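# Mesh the loose gear onto the gearbox's empty pin

## Task

Pick up the loose gear and set it on the gearbox's vacant pin, with its teeth meshing both the centre gear and the outer ring, resting flat and as low as the other two gears. Never drop it from higher than about a finger's width, nor from above the tops of the gear pins. Once it is over the pin, release it only after the pin is inside its hole and its teeth line up with the ring's teeth. Then, with the gripper empty, withdraw until the gripper is at least 11 cm from the gears.

## Robot and tools

ROBOT. One arm with six revolute joints and a parallel two-finger gripper. Joint order everywhere (rows, targets, result lists): waist (joint_0), shoulder (joint_1), elbow (joint_2), wrist pitch (joint_3), wrist yaw (joint_4), wrist roll (joint_5), then the gripper opening. Wrist pitch has its sign flipped relative to the URDF, in commands and in results; its stated range of -1.571 to 1.571 is symmetric so it reads the same. Ranges in rad: waist -3.054..3.054, shoulder 0..3.142, elbow 0..2.356, wrist pitch -1.571..1.571, wrist yaw -1.571..1.571, wrist roll -3.142..3.142. Real ends may sit up to 0.010 rad either way.

FRAMES. Scene frame: origin on the table top below the arm base, +z up, +y to the left when looking along +x. Positions in m, velocities in m/s and rad/s. end_effector_position is the point between the finger pads, 3 to 4 cm behind the tips; reported hand position can be a little off, more at long reach. Fingers point along the gripper's +x and close along its y.

execute_actions(actions). actions is a list of actions; each action is a table of up to 15 rows, one per control step of 1/30 s; a short table repeats its final row to fill 15 steps (0.5 s per action). Each row is 7 numbers in [-1, 1]: six joint offsets then the opening. The joint numbers are offsets relative to the joint angles at the start of that action (not the previous row); for the first action in a call, relative to the last reported angles. Scale: 1.0 equals 0.9615 rad for waist, shoulder and elbow, 1.713 rad for wrist pitch, 1.767 for wrist yaw, 1.728 for wrist roll. The opening is absolute: +1 fully open (pad gap 0.088 m), the empty fingers meet near -0.80, lower values add nothing. Closing from fully open needs at least about 0.5 s. An action asking a joint to go more than 0.010 rad beyond its range end is refused; if the first action fails this, or any action is malformed, the whole call is rejected and nothing moves. Requests past a real end are clipped there and the result notes "joint sent to its limit". An empty list just returns state and images.

move(target, speed, blocking). target is one 7-number row: joint offsets measured from the Joint positions in the latest result showing them, plus an absolute opening (applied at the start). All joints travel proportionally so the hand follows a curve; duration 0.5 to 10 s (longer paths stop short at 10 s). speed in rad/s, 0.01 to 2, default 0.5, is the peak speed of the joint with the longest travel. Paths ignore obstacles; faster moves and targets further past a contact hit and press harder. blocking=false returns after 0.5 s while motion continues; until its end is reported, further moves or action rows are refused, so use wait or stop. The extra "move:" line reports the ending (done, off_target, moving, held, fault), limits=held or limits=none, and the joint furthest from its target.

wait(seconds), 0 to 10: lets time pass holding the last command; returns early if a running move ends. stop(): brakes a running move (needs room; fingers keep going). zoom_image(camera, region): closer look at cam_head_left, cam_head_right or cam_wrist (each 504x504); region [x0, y0, x1, y1] in pixels from the top-left, at most 504 by 504. show_instructions(): shows the reference images. read_manual(section="licences"): URDF licence text. finished_scene(scene): ends the scene; the goal must already hold and keep holding.

RESULTS. State line: gripper pose (position, quat wxyz) and velocities. Joint positions / Joint velocities in joint order plus finger gap (m). Joint targets: angles currently being driven toward. grip_measured: measured opening on the command scale. Step readings list joint angles at some steps; HELD marks steps partly held back. "joint command not followed" means the clearance check altered targets.

MOTION LIMITS. Each step the target is kept within a lead of the measured angle: 0.211 rad (waist, shoulder, elbow), 0.213 (wrist pitch), 0.267 (wrist yaw), 0.228 (wrist roll); targets that would place the gripper over 70 mm from its measured spot are scaled back. Large changes take several actions; an unfinished motion may need recommanding. Friction can leave joints short, especially at long reach; small turns may not happen, so check positions after each motion.

GRIPPING. To hold something, keep commanding an opening well below grip_measured; a bigger gap means a harder squeeze (about 34 N per pad max; fast closes can squeeze harder and even spring open). Readings may carry a constant offset of about 1 mm.

AVOID. Contact torque reaching a load limit (waist 16.8, shoulder 20.8, elbow 20.8, wrist pitch 5.49, wrist yaw 5.47, wrist roll 5.13 N m; held weight counts) causes a 10 s stop and skips the rest of the call. Holding loads heats motors: MOTOR HOT from 50 °C, OVER-TEMPERATURE FAULT hold at 95 °C, and power loss if not cooled in 30 to 60 s. Do not drop or slam the gear, push hard, or knock anything off the table. Loose objects may occasionally get nudged. The robot keeps its last command while you compose each reply.

Each tool is called after ">>>" as a command line: name --argument value for each argument, lists and objects as JSON in quotes; but a table of rows of numbers goes row by row, as --pt "numbers of a row", without its own name.

Reference images:

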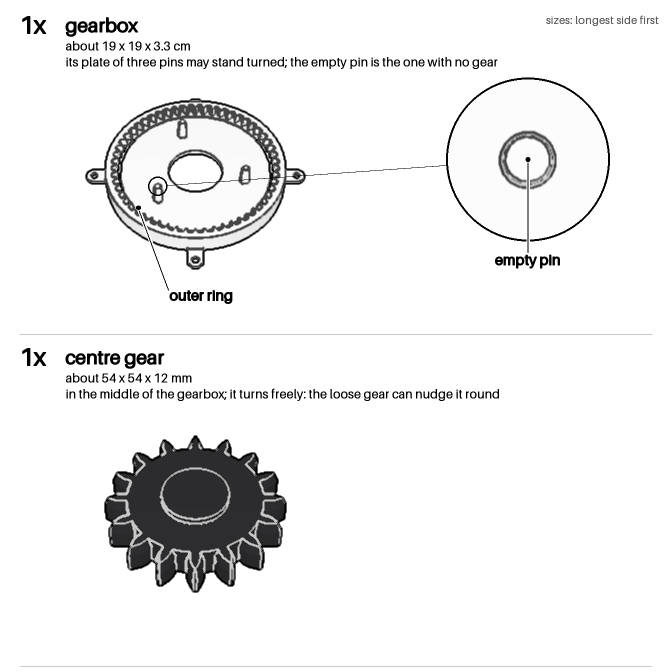

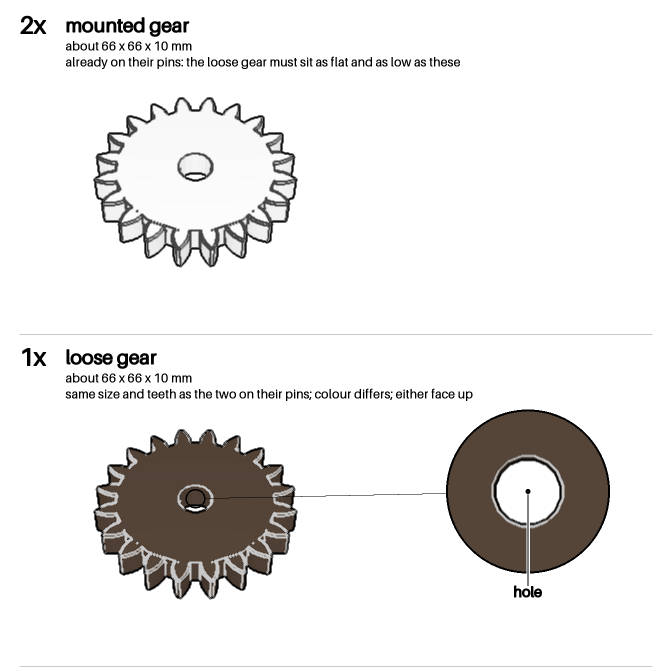

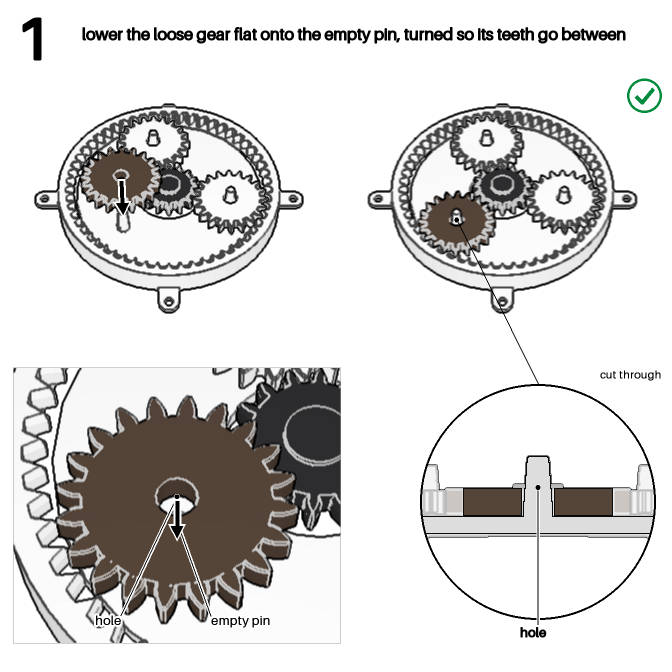

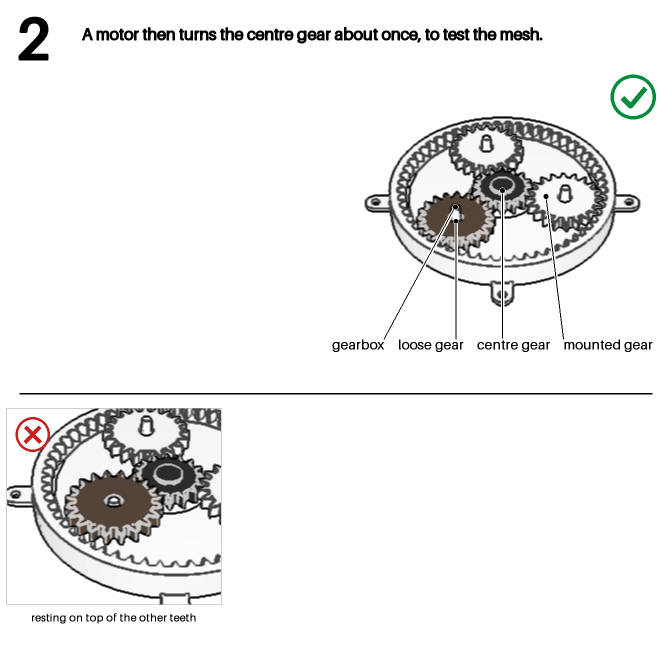

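## Session

>>> execute_actions --actions '[]'

Scene clock: 0.00 s.
end_effector_position=(+0.3792, +0.0749, +0.2748) grip_measured=+0.825 end_effector_quat_wxyz=(+0.975, -0.201, +0.091, -0.027) end_effector_velocity=(-0.002, -0.003, -0.008) end_effector_angular_velocity=(-0.004, +0.036, -0.008)
Joint names: [waist, shoulder, elbow, wrist pitch, wrist yaw, wrist roll]
Joint positions: [ 0.019  0.872  0.644 -0.252 -0.032 -0.032  0.079]
Joint velocities: [-0.002 -0.002 -0.002  0.037 -0.007 -0.007  0.   ]
Heat: hottest shoulder 29 °C (+0.0 °C/min).
Joint targets: [0.019 0.872 0.644 -0.252 -0.032 -0.032]

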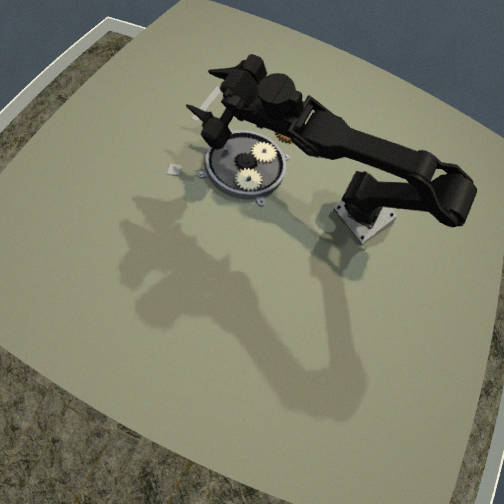

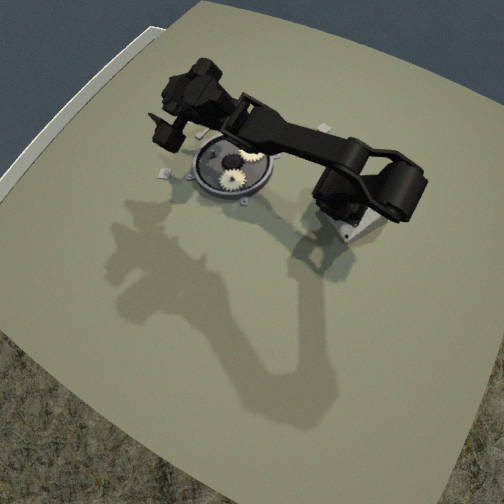

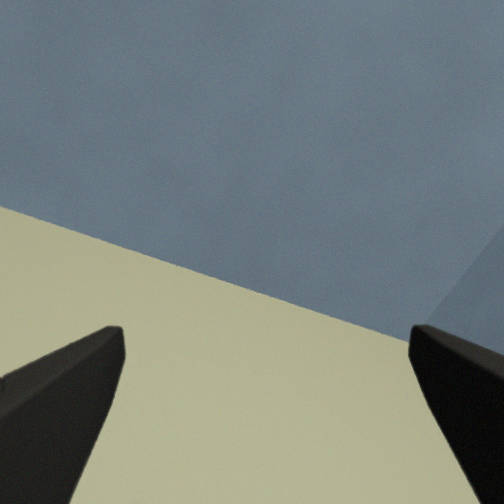

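>>> move --target '[-0.564,0.689,0.627,0.924,-0.221,0,1]' --speed 0.8

Scene clock: 28.20 s.
end_effector_position=(+0.2689, -0.0489, +0.1703) grip_measured=+0.988 end_effector_quat_wxyz=(+0.676, +0.210, +0.673, -0.215) end_effector_velocity=(-0.005, +0.002, +0.000) end_effector_angular_velocity=(+0.006, +0.020, -0.004)
Joint names: [waist, shoulder, elbow, wrist pitch, wrist yaw, wrist roll]
Joint positions: [-0.521  1.522  1.241  1.328 -0.417 -0.032  0.087]
Joint velocities: [-0.002 -0.002 -0.002  0.022  0.007 -0.007  0.   ]
Heat: hottest wrist pitch 32 °C (+6.4 °C/min).
Joint targets: [-0.523 1.534 1.247 1.331 -0.422 -0.032]
move: off_target; limits=none; farthest joint: the shoulder, 0.012 radians from its target (0.663 radians at the start)

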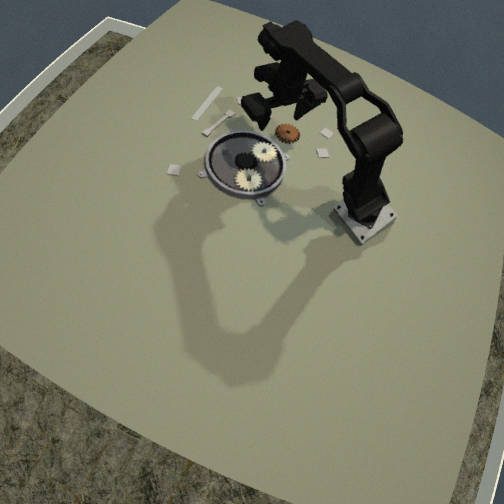

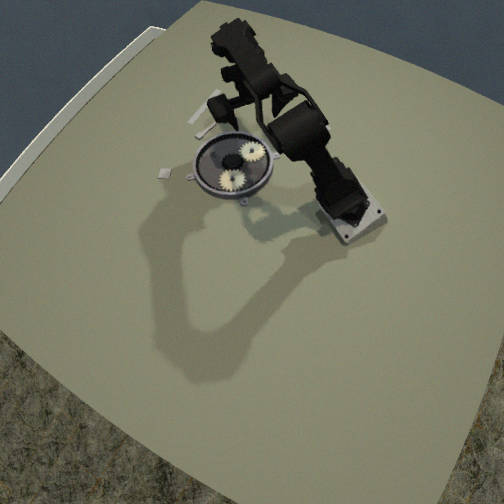

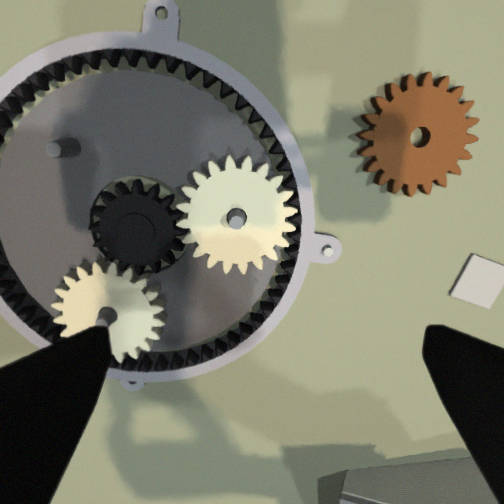

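>>> move --target '[-0.163,0.322,-0.132,-0.206,0.004,-0.08,1]'

Scene clock: 45.87 s.
end_effector_position=(+0.2564, -0.1465, +0.0920) grip_measured=+0.988 end_effector_quat_wxyz=(+0.673, +0.223, +0.669, -0.224) end_effector_velocity=(-0.004, +0.001, -0.001) end_effector_angular_velocity=(+0.003, +0.012, +0.000)
Joint names: [waist, shoulder, elbow, wrist pitch, wrist yaw, wrist roll]
Joint positions: [-0.675  1.82   1.12   0.978 -0.414 -0.167  0.087]
Joint velocities: [-0.002 -0.002 -0.007  0.007  0.007 -0.007 -0.   ]
Heat: hottest shoulder 31 °C (+2.6 °C/min).
Joint targets: [-0.678 1.832 1.114 0.975 -0.410 -0.170]
move: off_target; limits=none; farthest joint: the shoulder, 0.012 radians from its target (0.308 radians at the start)

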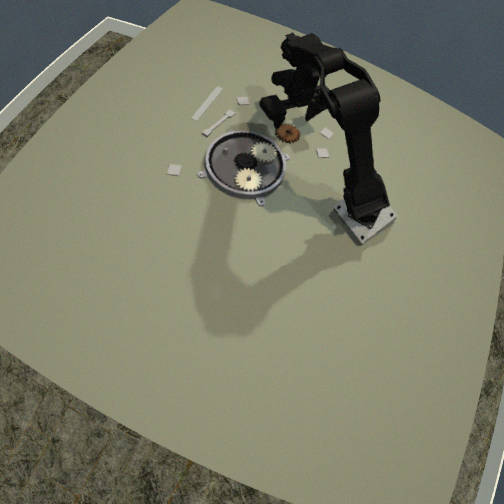

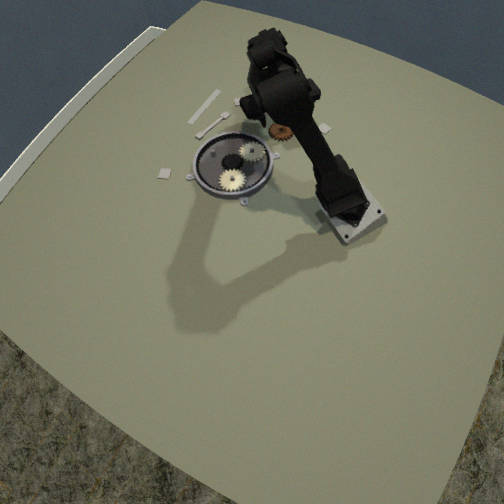

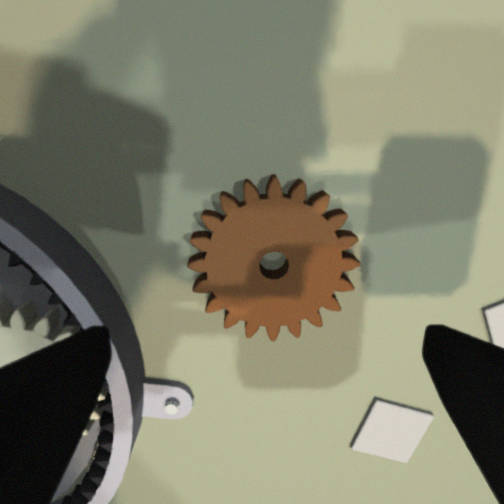

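>>> move --target '[0.043,0.082,-0.08,-0.089,0,-0.066,1]' --speed 0.25

Scene clock: 55.77 s.
end_effector_position=(+0.2563, -0.1519, +0.0560) grip_measured=+0.988 end_effector_quat_wxyz=(+0.687, +0.171, +0.685, -0.173) end_effector_velocity=(-0.003, +0.000, +0.000) end_effector_angular_velocity=(-0.001, +0.009, +0.002)
Joint names: [waist, shoulder, elbow, wrist pitch, wrist yaw, wrist roll]
Joint positions: [-0.638  1.886  1.05   0.828 -0.414 -0.279  0.087]
Joint velocities: [-0.002 -0.002 -0.002  0.007  0.007 -0.007  0.   ]
Heat: hottest shoulder 32 °C (+3.2 °C/min).
Joint targets: [-0.634 1.899 1.043 0.825 -0.414 -0.282]
move: off_target; limits=none; farthest joint: the shoulder, 0.013 radians from its target (0.078 radians at the start)

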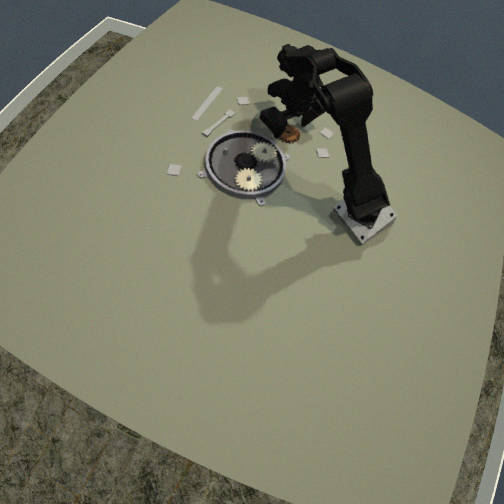

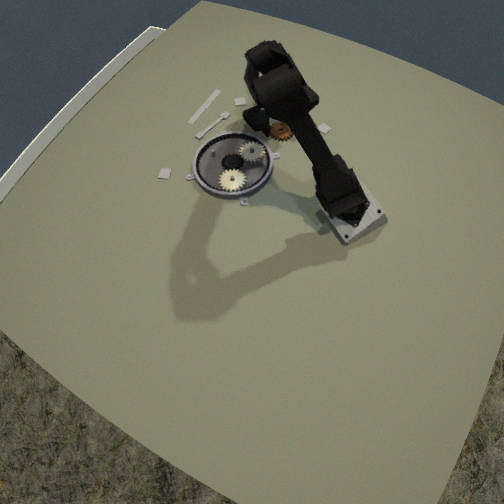

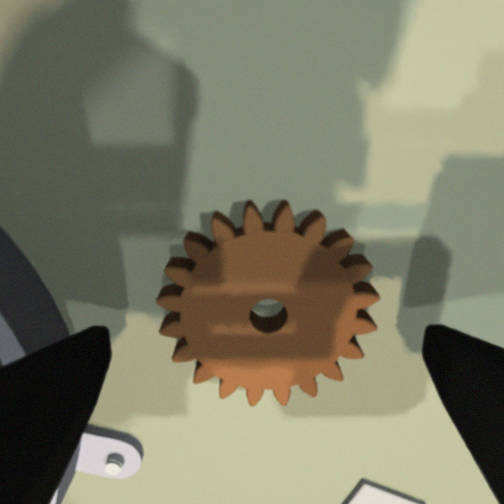

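>>> move --target '[0.028,0.055,-0.015,-0.0345,-0.003,0.014,1]' --speed 0.1

>>> zoom_image --camera "cam_head_left" --region '[240,80,340,180]'

Scene clock: 71.73 s.
end_effector_position=(+0.2604, -0.1544, +0.0417) grip_measured=+0.988 end_effector_quat_wxyz=(+0.687, +0.169, +0.685, -0.173) end_effector_velocity=(-0.004, +0.003, -0.000) end_effector_angular_velocity=(+0.009, +0.021, +0.001)
Joint names: [waist, shoulder, elbow, wrist pitch, wrist yaw, wrist roll]
Joint positions: [-0.615  1.925  1.043  0.771 -0.414 -0.258  0.087]
Joint velocities: [ 0.002 -0.002 -0.002  0.022  0.007 -0.007  0.   ]
Heat: hottest shoulder 33 °C (+3.0 °C/min).
Joint targets: [-0.611 1.939 1.036 0.769 -0.419 -0.255]
move: off_target; limits=none; farthest joint: the shoulder, 0.014 radians from its target (0.052 radians at the start)

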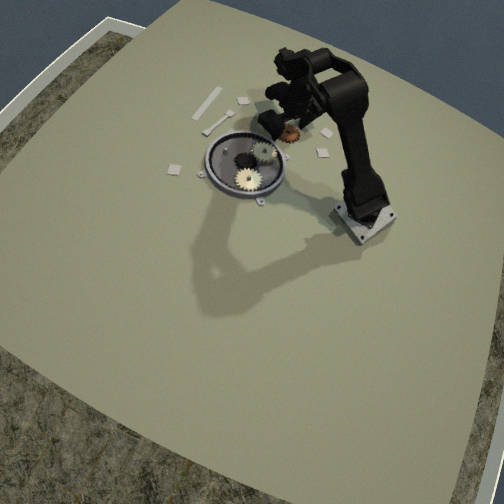

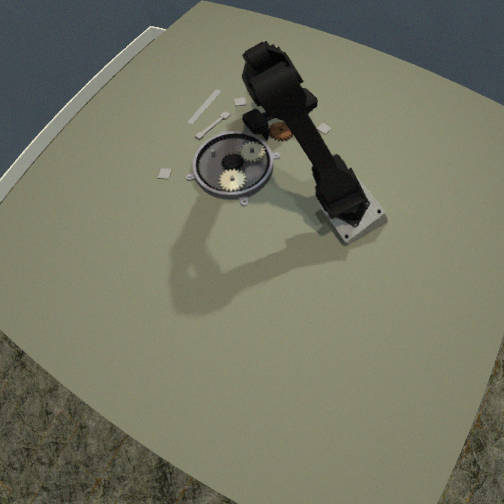

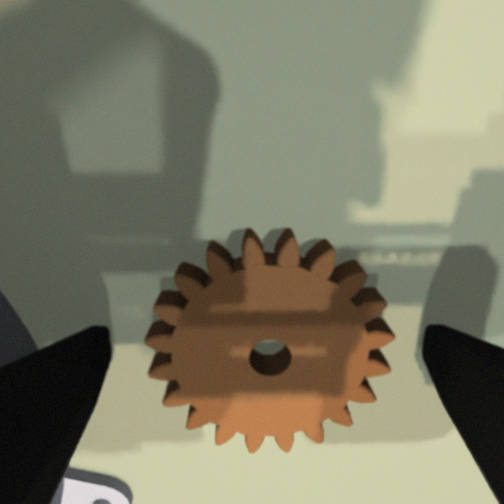

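Region (240, 80, 340, 180) of cam_head_left's 504x504 image, scaled by 5.040, with more detail than that image has.

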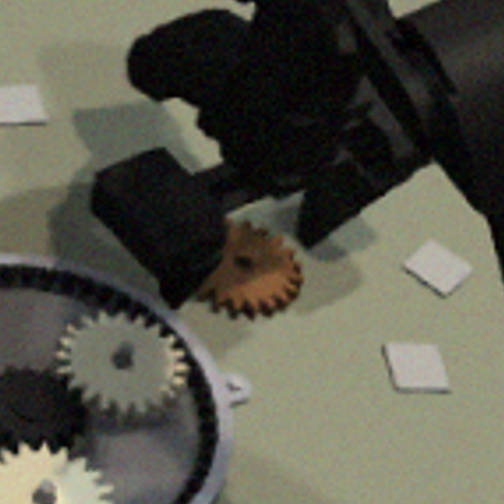

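>>> execute_actions --actions '[[[0.007,0.023,-0.007,-0.007,-0.003,0,0.8]],[[0,0,0,0,0,0,0.62]],[[0,0,0,0,0,0,0.55],[0,0,0,0,0,0,0.5],[0,0,0,0,0,0,0.46],[0,0,0,0,0,0,0.42],[0,0,0,0,0,0,0.38],[0,0,0,0,0,0,0.34],[0,0,0,0,0,0,0.3]]]'

Scene clock: 79.43 s.
end_effector_position=(+0.2616, -0.1541, +0.0399) grip_measured=+0.509 end_effector_quat_wxyz=(+0.688, +0.170, +0.685, -0.170) end_effector_velocity=(-0.001, +0.002, +0.000) end_effector_angular_velocity=(+0.009, -0.001, +0.002)
Joint names: [waist, shoulder, elbow, wrist pitch, wrist yaw, wrist roll]
Joint positions: [-0.613  1.93   1.042  0.764 -0.421 -0.258  0.064]
Joint velocities: [-0.002 -0.002 -0.002  0.007 -0.007 -0.007  0.001]
Heat: hottest shoulder 33 °C (+2.0 °C/min).
Joint targets: [-0.612 1.930 1.042 0.764 -0.421 -0.258]
Step readings (joint positions; steps 1 to 15: 1st action; 16 to 30: 2nd action; 31 to 45: 3rd action):
0: [-0.615 1.926 1.042 0.771 -0.414 -0.257]
1: [-0.615 1.926 1.042 0.770 -0.414 -0.257]
2: [-0.614 1.927 1.042 0.767 -0.415 -0.257]
4: [-0.613 1.930 1.042 0.764 -0.416 -0.257]
8: [-0.612 1.930 1.042 0.764 -0.418 -0.257]
15: [-0.612 1.930 1.042 0.764 -0.419 -0.258]
16: [-0.612 1.930 1.042 0.764 -0.420 -0.258]
17: [-0.612 1.930 1.042 0.764 -0.421 -0.258]
19: [-0.612 1.930 1.042 0.763 -0.421 -0.258]
23: [-0.612 1.930 1.042 0.764 -0.421 -0.258]
30: [-0.612 1.930 1.042 0.764 -0.421 -0.258]
31: [-0.612 1.930 1.042 0.764 -0.421 -0.258]
32: [-0.612 1.930 1.042 0.764 -0.421 -0.258]
34: [-0.612 1.930 1.042 0.764 -0.421 -0.258]
38: [-0.613 1.930 1.042 0.764 -0.421 -0.258]
45: Joint positions above

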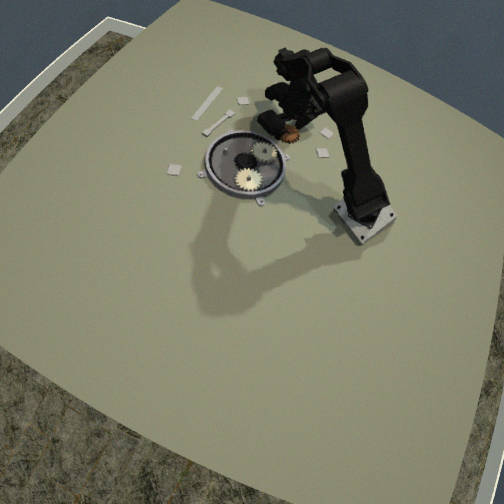

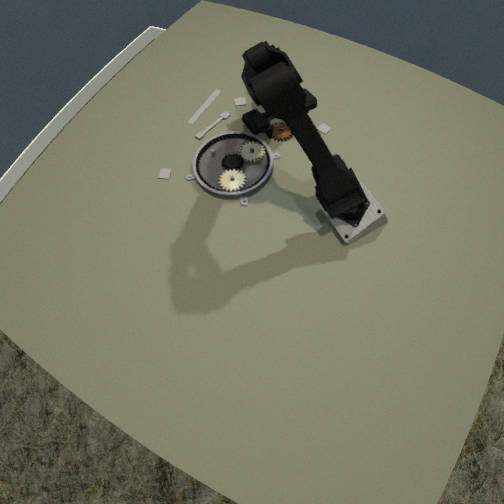

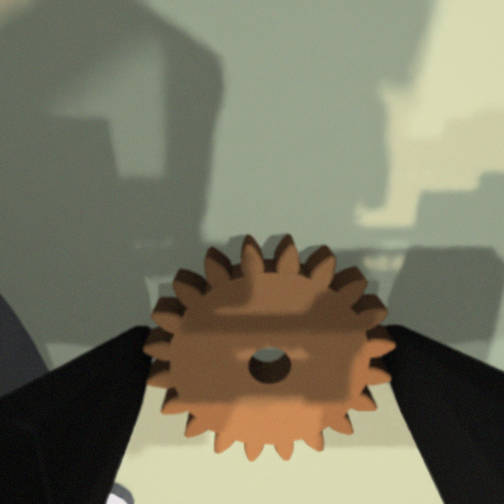

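>>> move --target '[-0.075,-0.135,0.11,0.14,0.005,0,0.25]' --speed 0.25

>>> move --target '[0.578,-0.085,0.252,0.046,0.005,-0.055,0.25]' --speed 0.4

Scene clock: 93.70 s.
end_effector_position=(+0.2588, -0.1469, +0.0998) grip_measured=+0.509 end_effector_quat_wxyz=(+0.685, +0.193, +0.675, -0.196) end_effector_velocity=(-0.007, +0.008, +0.000) end_effector_angular_velocity=(+0.039, +0.026, -0.015)
Joint names: [waist, shoulder, elbow, wrist pitch, wrist yaw, wrist roll]
Joint positions: [-0.682  1.811  1.142  1.002 -0.415 -0.258  0.064]
Joint velocities: [-0.002 -0.002 -0.002  0.051 -0.007 -0.007 -0.   ]
Heat: hottest shoulder 35 °C (+4.0 °C/min).
Joint targets: [-0.685 1.800 1.148 1.004 -0.412 -0.258]
move: off_target; limits=none; farthest joint: the shoulder, 0.011 radians from its target (0.130 radians at the start)

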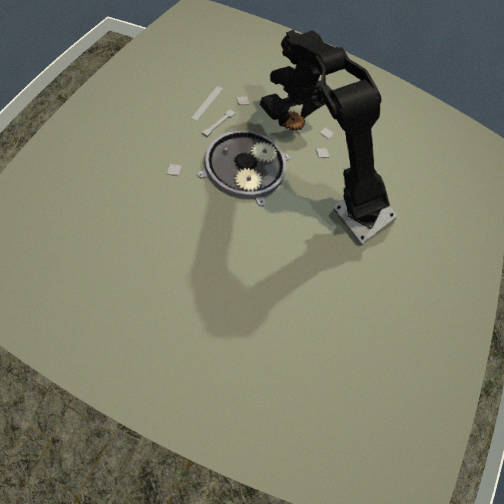

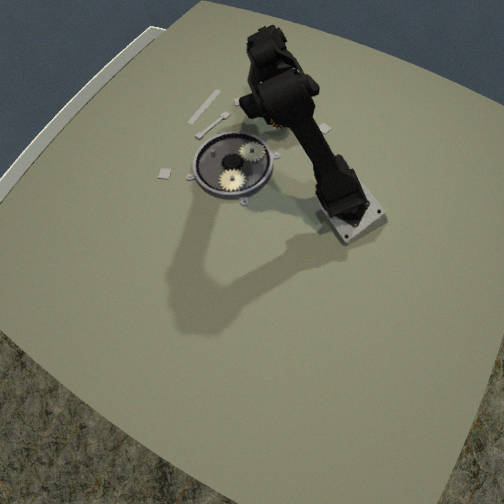

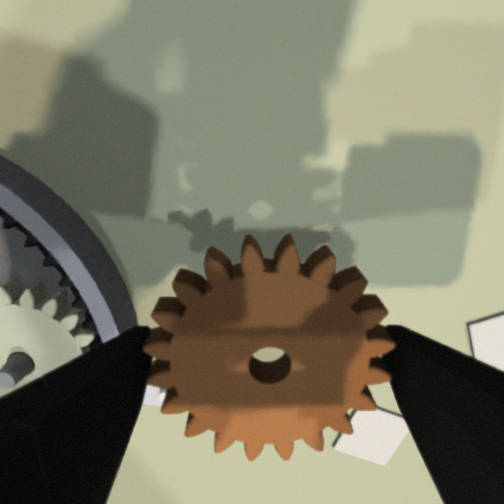

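Scene clock: 95.53 s.
end_effector_position=(+0.3661, +0.0098, +0.0998) grip_measured=+0.509 end_effector_quat_wxyz=(+0.706, -0.046, +0.705, +0.049) end_effector_velocity=(-0.000, +0.004, -0.000) end_effector_angular_velocity=(+0.023, +0.003, +0.021)
Joint names: [waist, shoulder, elbow, wrist pitch, wrist yaw, wrist roll]
Joint positions: [-0.129  1.741  1.378  1.078 -0.41  -0.35   0.064]
Joint velocities: [ 0.002  0.002  0.002  0.007 -0.022 -0.022  0.001]
Heat: hottest shoulder 35 °C (+4.0 °C/min).
Joint targets: [-0.126 1.729 1.385 1.081 -0.407 -0.353]
move: off_target; limits=none; farthest joint: the shoulder, 0.012 radians from its target (0.082 radians at the start)

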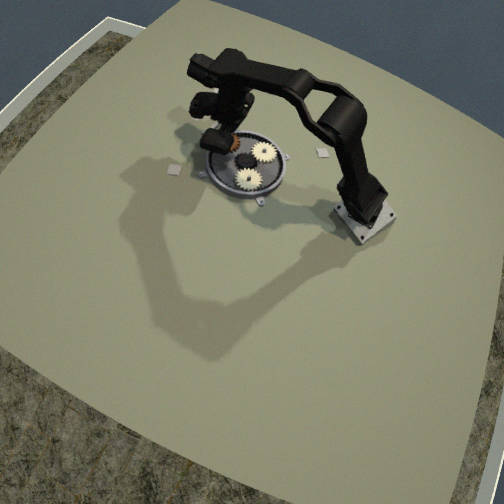

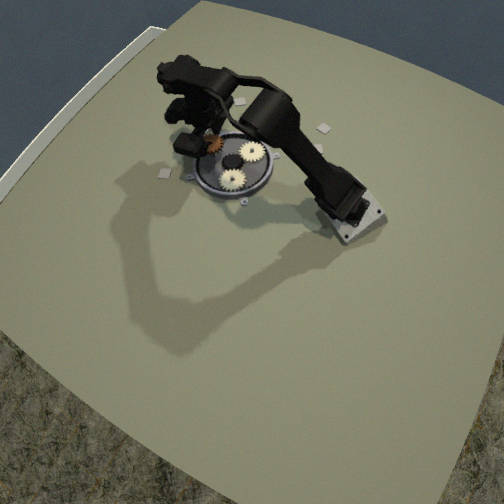

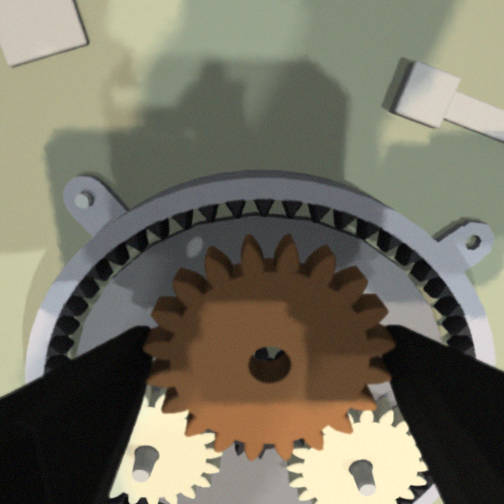

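>>> move --target '[0.031,0.033,-0.067,-0.053,0.006,0.018,0.25]' --speed 0.1

>>> zoom_image --camera "cam_wrist" --region '[170,200,370,400]'

Scene clock: 106.50 s.
end_effector_position=(+0.3661, +0.0095, +0.0782) grip_measured=+0.509 end_effector_quat_wxyz=(+0.706, -0.047, +0.705, +0.048) end_effector_velocity=(-0.000, +0.001, +0.002) end_effector_angular_velocity=(+0.007, -0.000, -0.011)
Joint names: [waist, shoulder, elbow, wrist pitch, wrist yaw, wrist roll]
Joint positions: [-0.102  1.759  1.321  0.99  -0.404 -0.321  0.064]
Joint velocities: [-0.002 -0.002  0.002  0.007 -0.007  0.007  0.   ]
Heat: hottest shoulder 38 °C (+7.0 °C/min).
Joint targets: [-0.099 1.773 1.314 0.987 -0.400 -0.319]
move: off_target; limits=none; farthest joint: the shoulder, 0.014 radians from its target (0.033 radians at the start)

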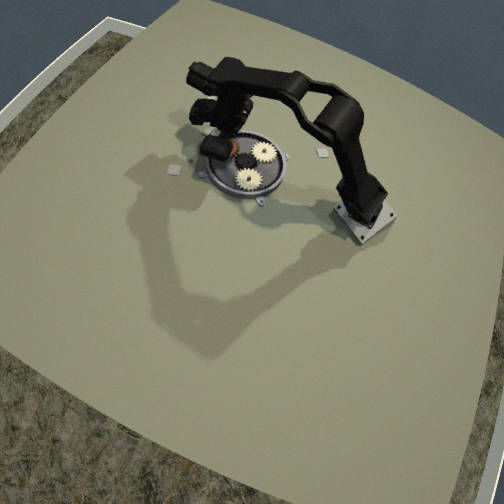

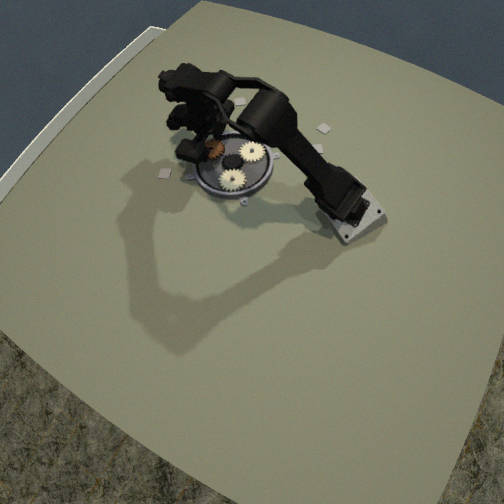

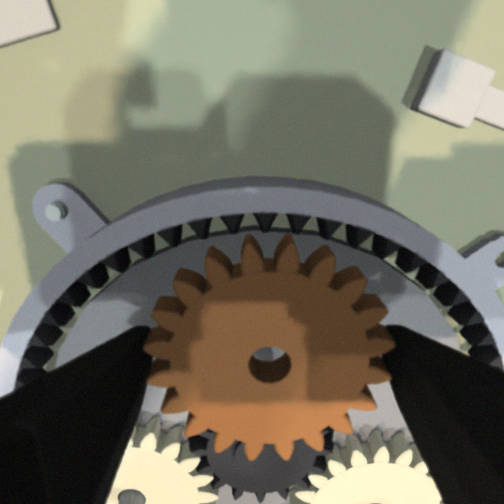

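Region (170, 200, 370, 400) of cam_wrist's 504x504 image, scaled by 2.520, with more detail than that image has.

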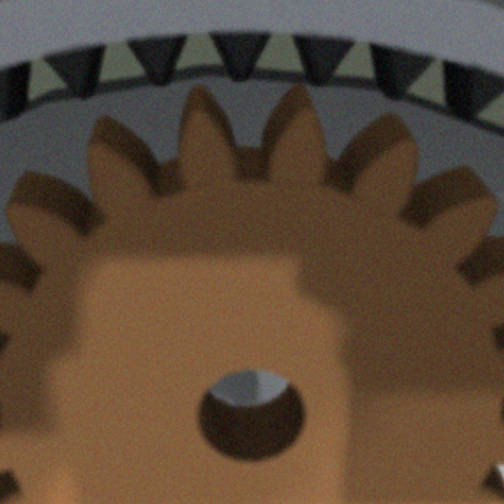

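>>> move --target '[0.0085,0.019,-0.018,-0.011,0.002,0.004,0.25]' --speed 0.03

>>> zoom_image --camera "cam_wrist" --region '[220,310,320,410]'

Scene clock: 111.50 s.
end_effector_position=(+0.3662, +0.0097, +0.0744) grip_measured=+0.509 end_effector_quat_wxyz=(+0.706, -0.048, +0.705, +0.048) end_effector_velocity=(+0.001, +0.002, +0.001) end_effector_angular_velocity=(+0.020, -0.011, -0.007)
Joint names: [waist, shoulder, elbow, wrist pitch, wrist yaw, wrist roll]
Joint positions: [-0.097  1.762  1.311  0.973 -0.403 -0.317  0.064]
Joint velocities: [-0.002 -0.002 -0.002 -0.007 -0.022  0.007  0.   ]
Heat: hottest shoulder 38 °C (+6.0 °C/min).
Joint targets: [-0.094 1.777 1.303 0.971 -0.400 -0.314]
move: off_target; limits=none; farthest joint: the shoulder, 0.015 radians from its target (0.018 radians at the start)

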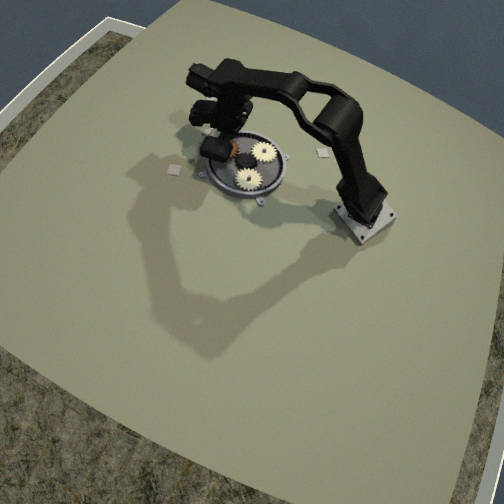

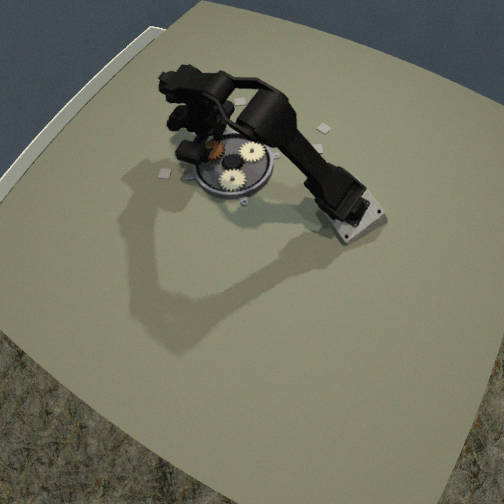

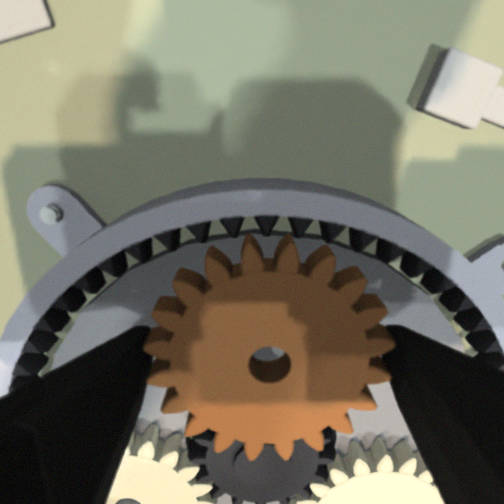

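Region (220, 310, 320, 410) of cam_wrist's 504x504 image, scaled by 5.040, with more detail than that image has.

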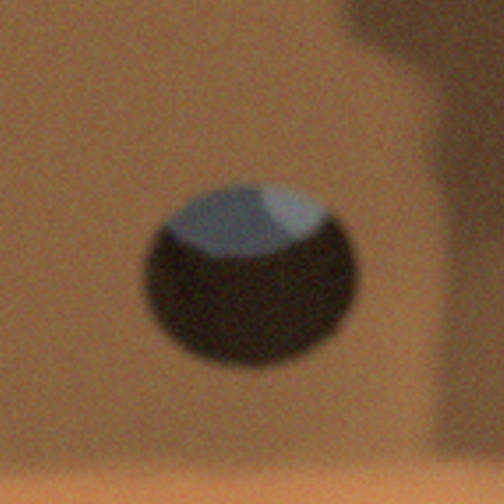

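>>> move --target '[-0.0135,0.022,0.011,0,0,0,0.25]' --speed 0.03

>>> zoom_image --camera "cam_wrist" --region '[220,310,320,410]'

Scene clock: 122.57 s.
end_effector_position=(+0.3671, +0.0053, +0.0748) grip_measured=+0.509 end_effector_quat_wxyz=(+0.707, -0.045, +0.704, +0.043) end_effector_velocity=(+0.004, -0.000, +0.001) end_effector_angular_velocity=(+0.003, -0.022, -0.001)
Joint names: [waist, shoulder, elbow, wrist pitch, wrist yaw, wrist roll]
Joint positions: [-0.108  1.769  1.315  0.973 -0.401 -0.317  0.064]
Joint velocities: [-0.002 -0.002 -0.002 -0.022 -0.007  0.007 -0.001]
Heat: hottest shoulder 38 °C (+6.1 °C/min).
Joint targets: [-0.110 1.783 1.321 0.973 -0.403 -0.317]
move: off_target; limits=none; farthest joint: the shoulder, 0.014 radians from its target (0.020 radians at the start)

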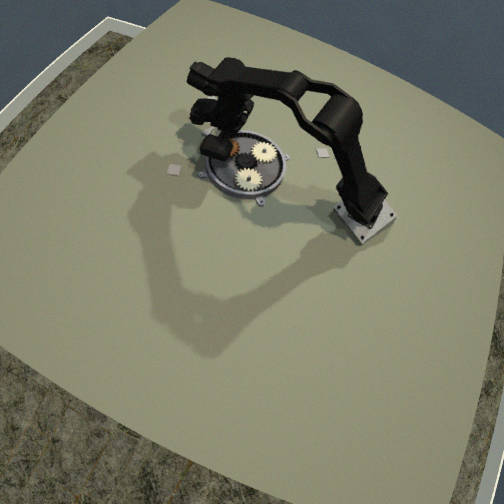

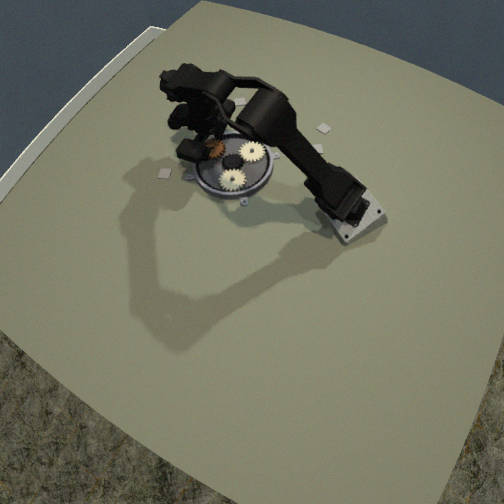

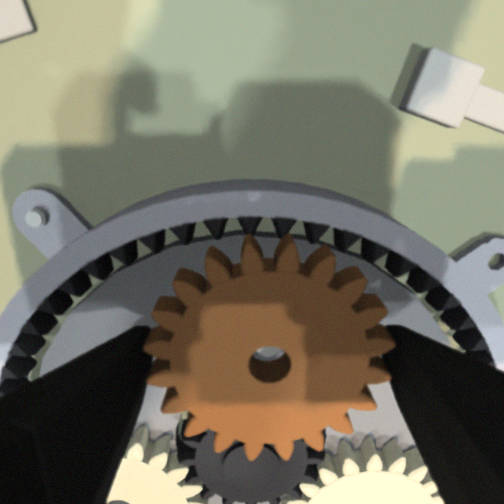

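Region (220, 310, 320, 410) of cam_wrist's 504x504 image, scaled by 5.040, with more detail than that image has.

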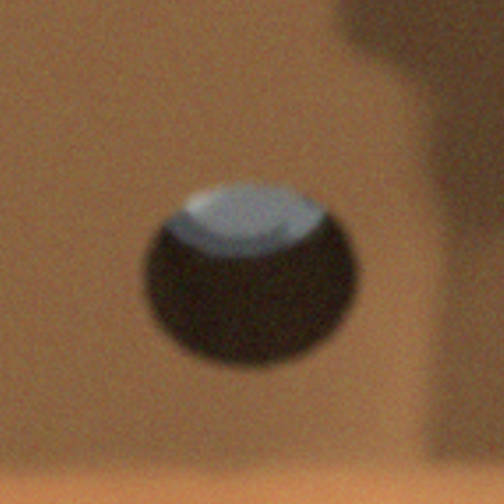

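>>> move --target '[0.0075,0.019,-0.018,-0.011,0,0.083,0.25]' --speed 0.12

>>> zoom_image --camera "cam_wrist" --region '[170,200,370,400]'

Scene clock: 129.00 s.
end_effector_position=(+0.3669, +0.0053, +0.0709) grip_measured=+0.509 end_effector_quat_wxyz=(+0.709, +0.003, +0.706, -0.005) end_effector_velocity=(+0.001, +0.001, -0.002) end_effector_angular_velocity=(+0.007, -0.003, +0.011)
Joint names: [waist, shoulder, elbow, wrist pitch, wrist yaw, wrist roll]
Joint positions: [-0.104  1.772  1.304  0.956 -0.401 -0.176  0.064]
Joint velocities: [ 0.002  0.002 -0.002 -0.007 -0.007 -0.007 -0.001]
Heat: hottest shoulder 38 °C (+5.0 °C/min).
Joint targets: [-0.101 1.787 1.297 0.954 -0.401 -0.173]
move: off_target; limits=none; farthest joint: the shoulder, 0.015 radians from its target (0.018 radians at the start)

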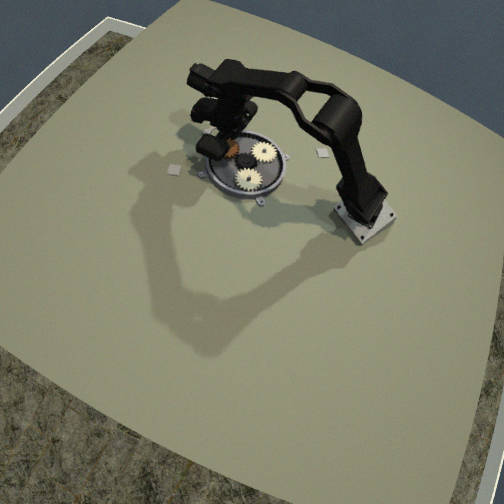

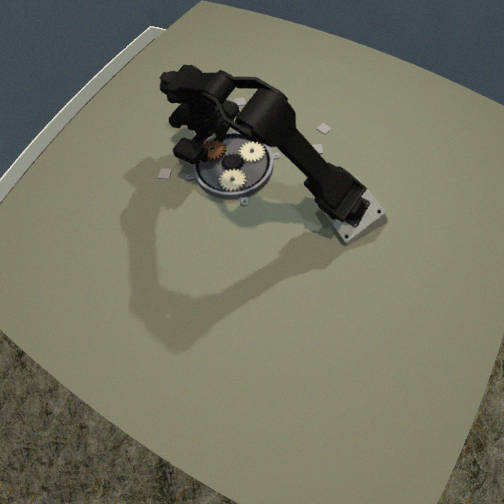

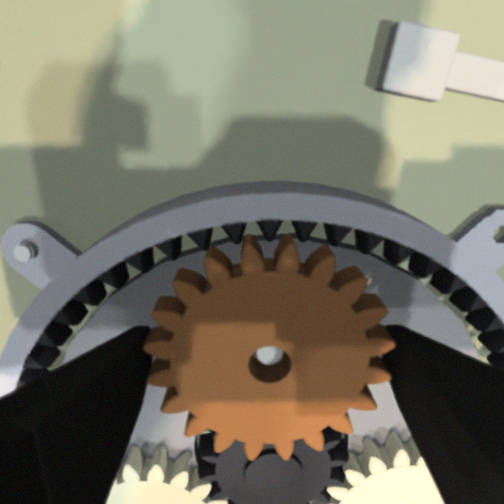

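Region (170, 200, 370, 400) of cam_wrist's 504x504 image, scaled by 2.520, with more detail than that image has.

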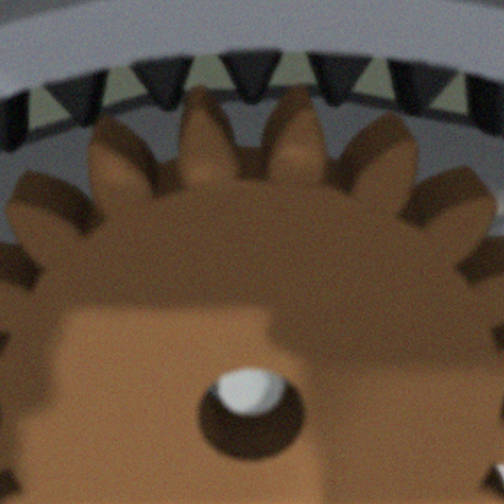

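The pin is entering. Down 7 mm, with a bit more roll.

>>> move --target '[0.012,0.0225,-0.026,-0.018,0,0.022,0.25]' --speed 0.04

>>> zoom_image --camera "cam_wrist" --region '[130,200,410,480]'

Scene clock: 134.47 s.
end_effector_position=(+0.3666, +0.0054, +0.0638) grip_measured=+0.509 end_effector_quat_wxyz=(+0.709, +0.013, +0.705, -0.014) end_effector_velocity=(+0.003, +0.002, +0.001) end_effector_angular_velocity=(+0.006, -0.011, +0.014)
Joint names: [waist, shoulder, elbow, wrist pitch, wrist yaw, wrist roll]
Joint positions: [-0.095  1.779  1.286  0.928 -0.401 -0.14   0.064]
Joint velocities: [ 0.002 -0.002  0.002 -0.007 -0.007 -0.007 -0.   ]
Heat: hottest shoulder 38 °C (+5.1 °C/min).
Joint targets: [-0.092 1.794 1.279 0.925 -0.401 -0.138]
move: off_target; limits=none; farthest joint: the shoulder, 0.014 radians from its target (0.021 radians at the start)

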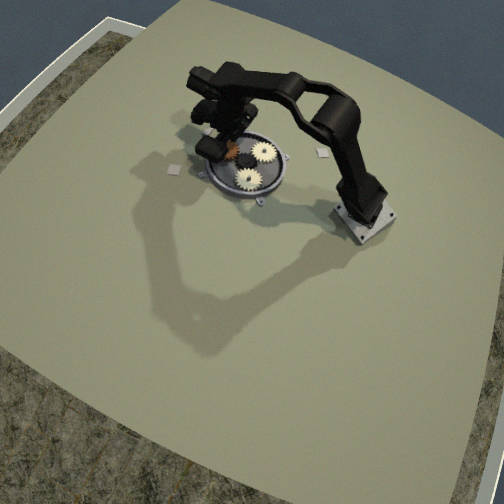

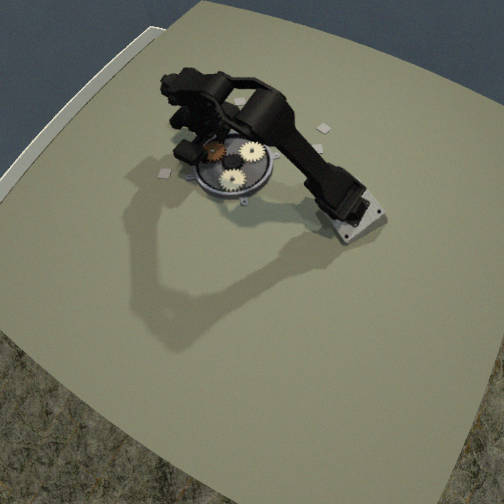

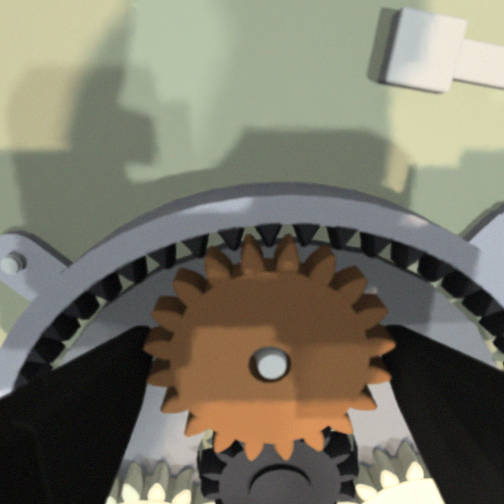

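Region (130, 200, 410, 480) of cam_wrist's 504x504 image, scaled by 1.800, with more detail than that image has.

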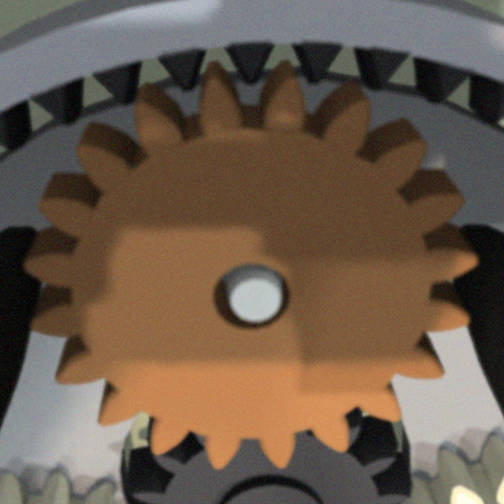

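>>> move --target '[0.008,0.0235,-0.0225,-0.0155,0,0.004,0.25]' --speed 0.025

>>> zoom_image --camera "cam_wrist" --region '[130,200,410,480]'

Scene clock: 139.27 s.
end_effector_position=(+0.3663, +0.0047, +0.0578) grip_measured=+0.509 end_effector_quat_wxyz=(+0.709, +0.013, +0.705, -0.014) end_effector_velocity=(+0.003, +0.002, +0.001) end_effector_angular_velocity=(+0.018, -0.025, +0.014)
Joint names: [waist, shoulder, elbow, wrist pitch, wrist yaw, wrist roll]
Joint positions: [-0.091  1.787  1.272  0.903 -0.401 -0.135  0.064]
Joint velocities: [-0.002 -0.007 -0.007 -0.022 -0.022 -0.007  0.   ]
Heat: hottest shoulder 38 °C (+5.1 °C/min).
Joint targets: [-0.088 1.802 1.264 0.901 -0.401 -0.133]
move: off_target; limits=none; farthest joint: the shoulder, 0.015 radians from its target (0.021 radians at the start)

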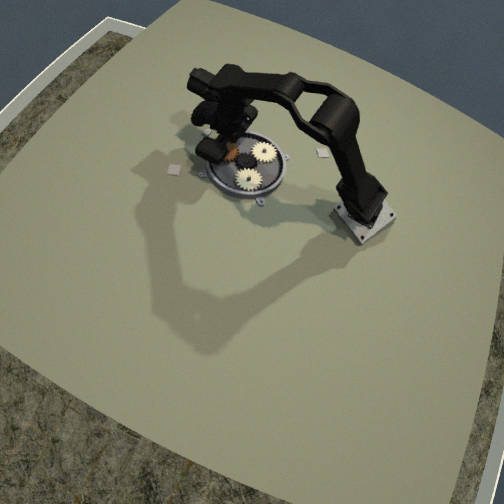

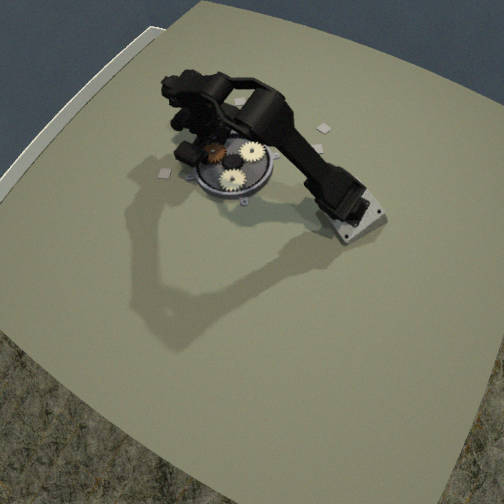

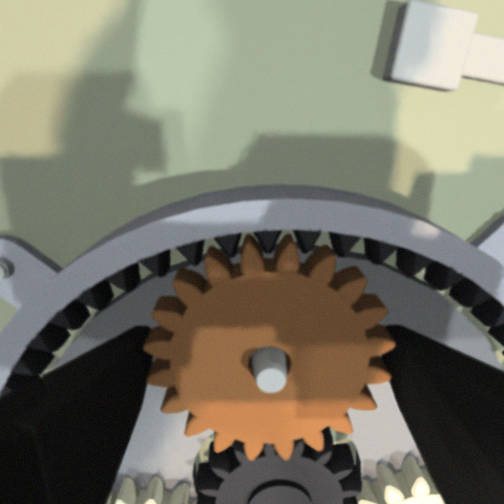

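Region (130, 200, 410, 480) of cam_wrist's 504x504 image, scaled by 1.800, with more detail than that image has.

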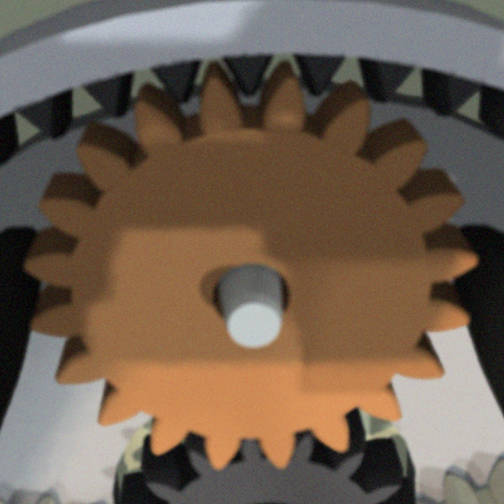

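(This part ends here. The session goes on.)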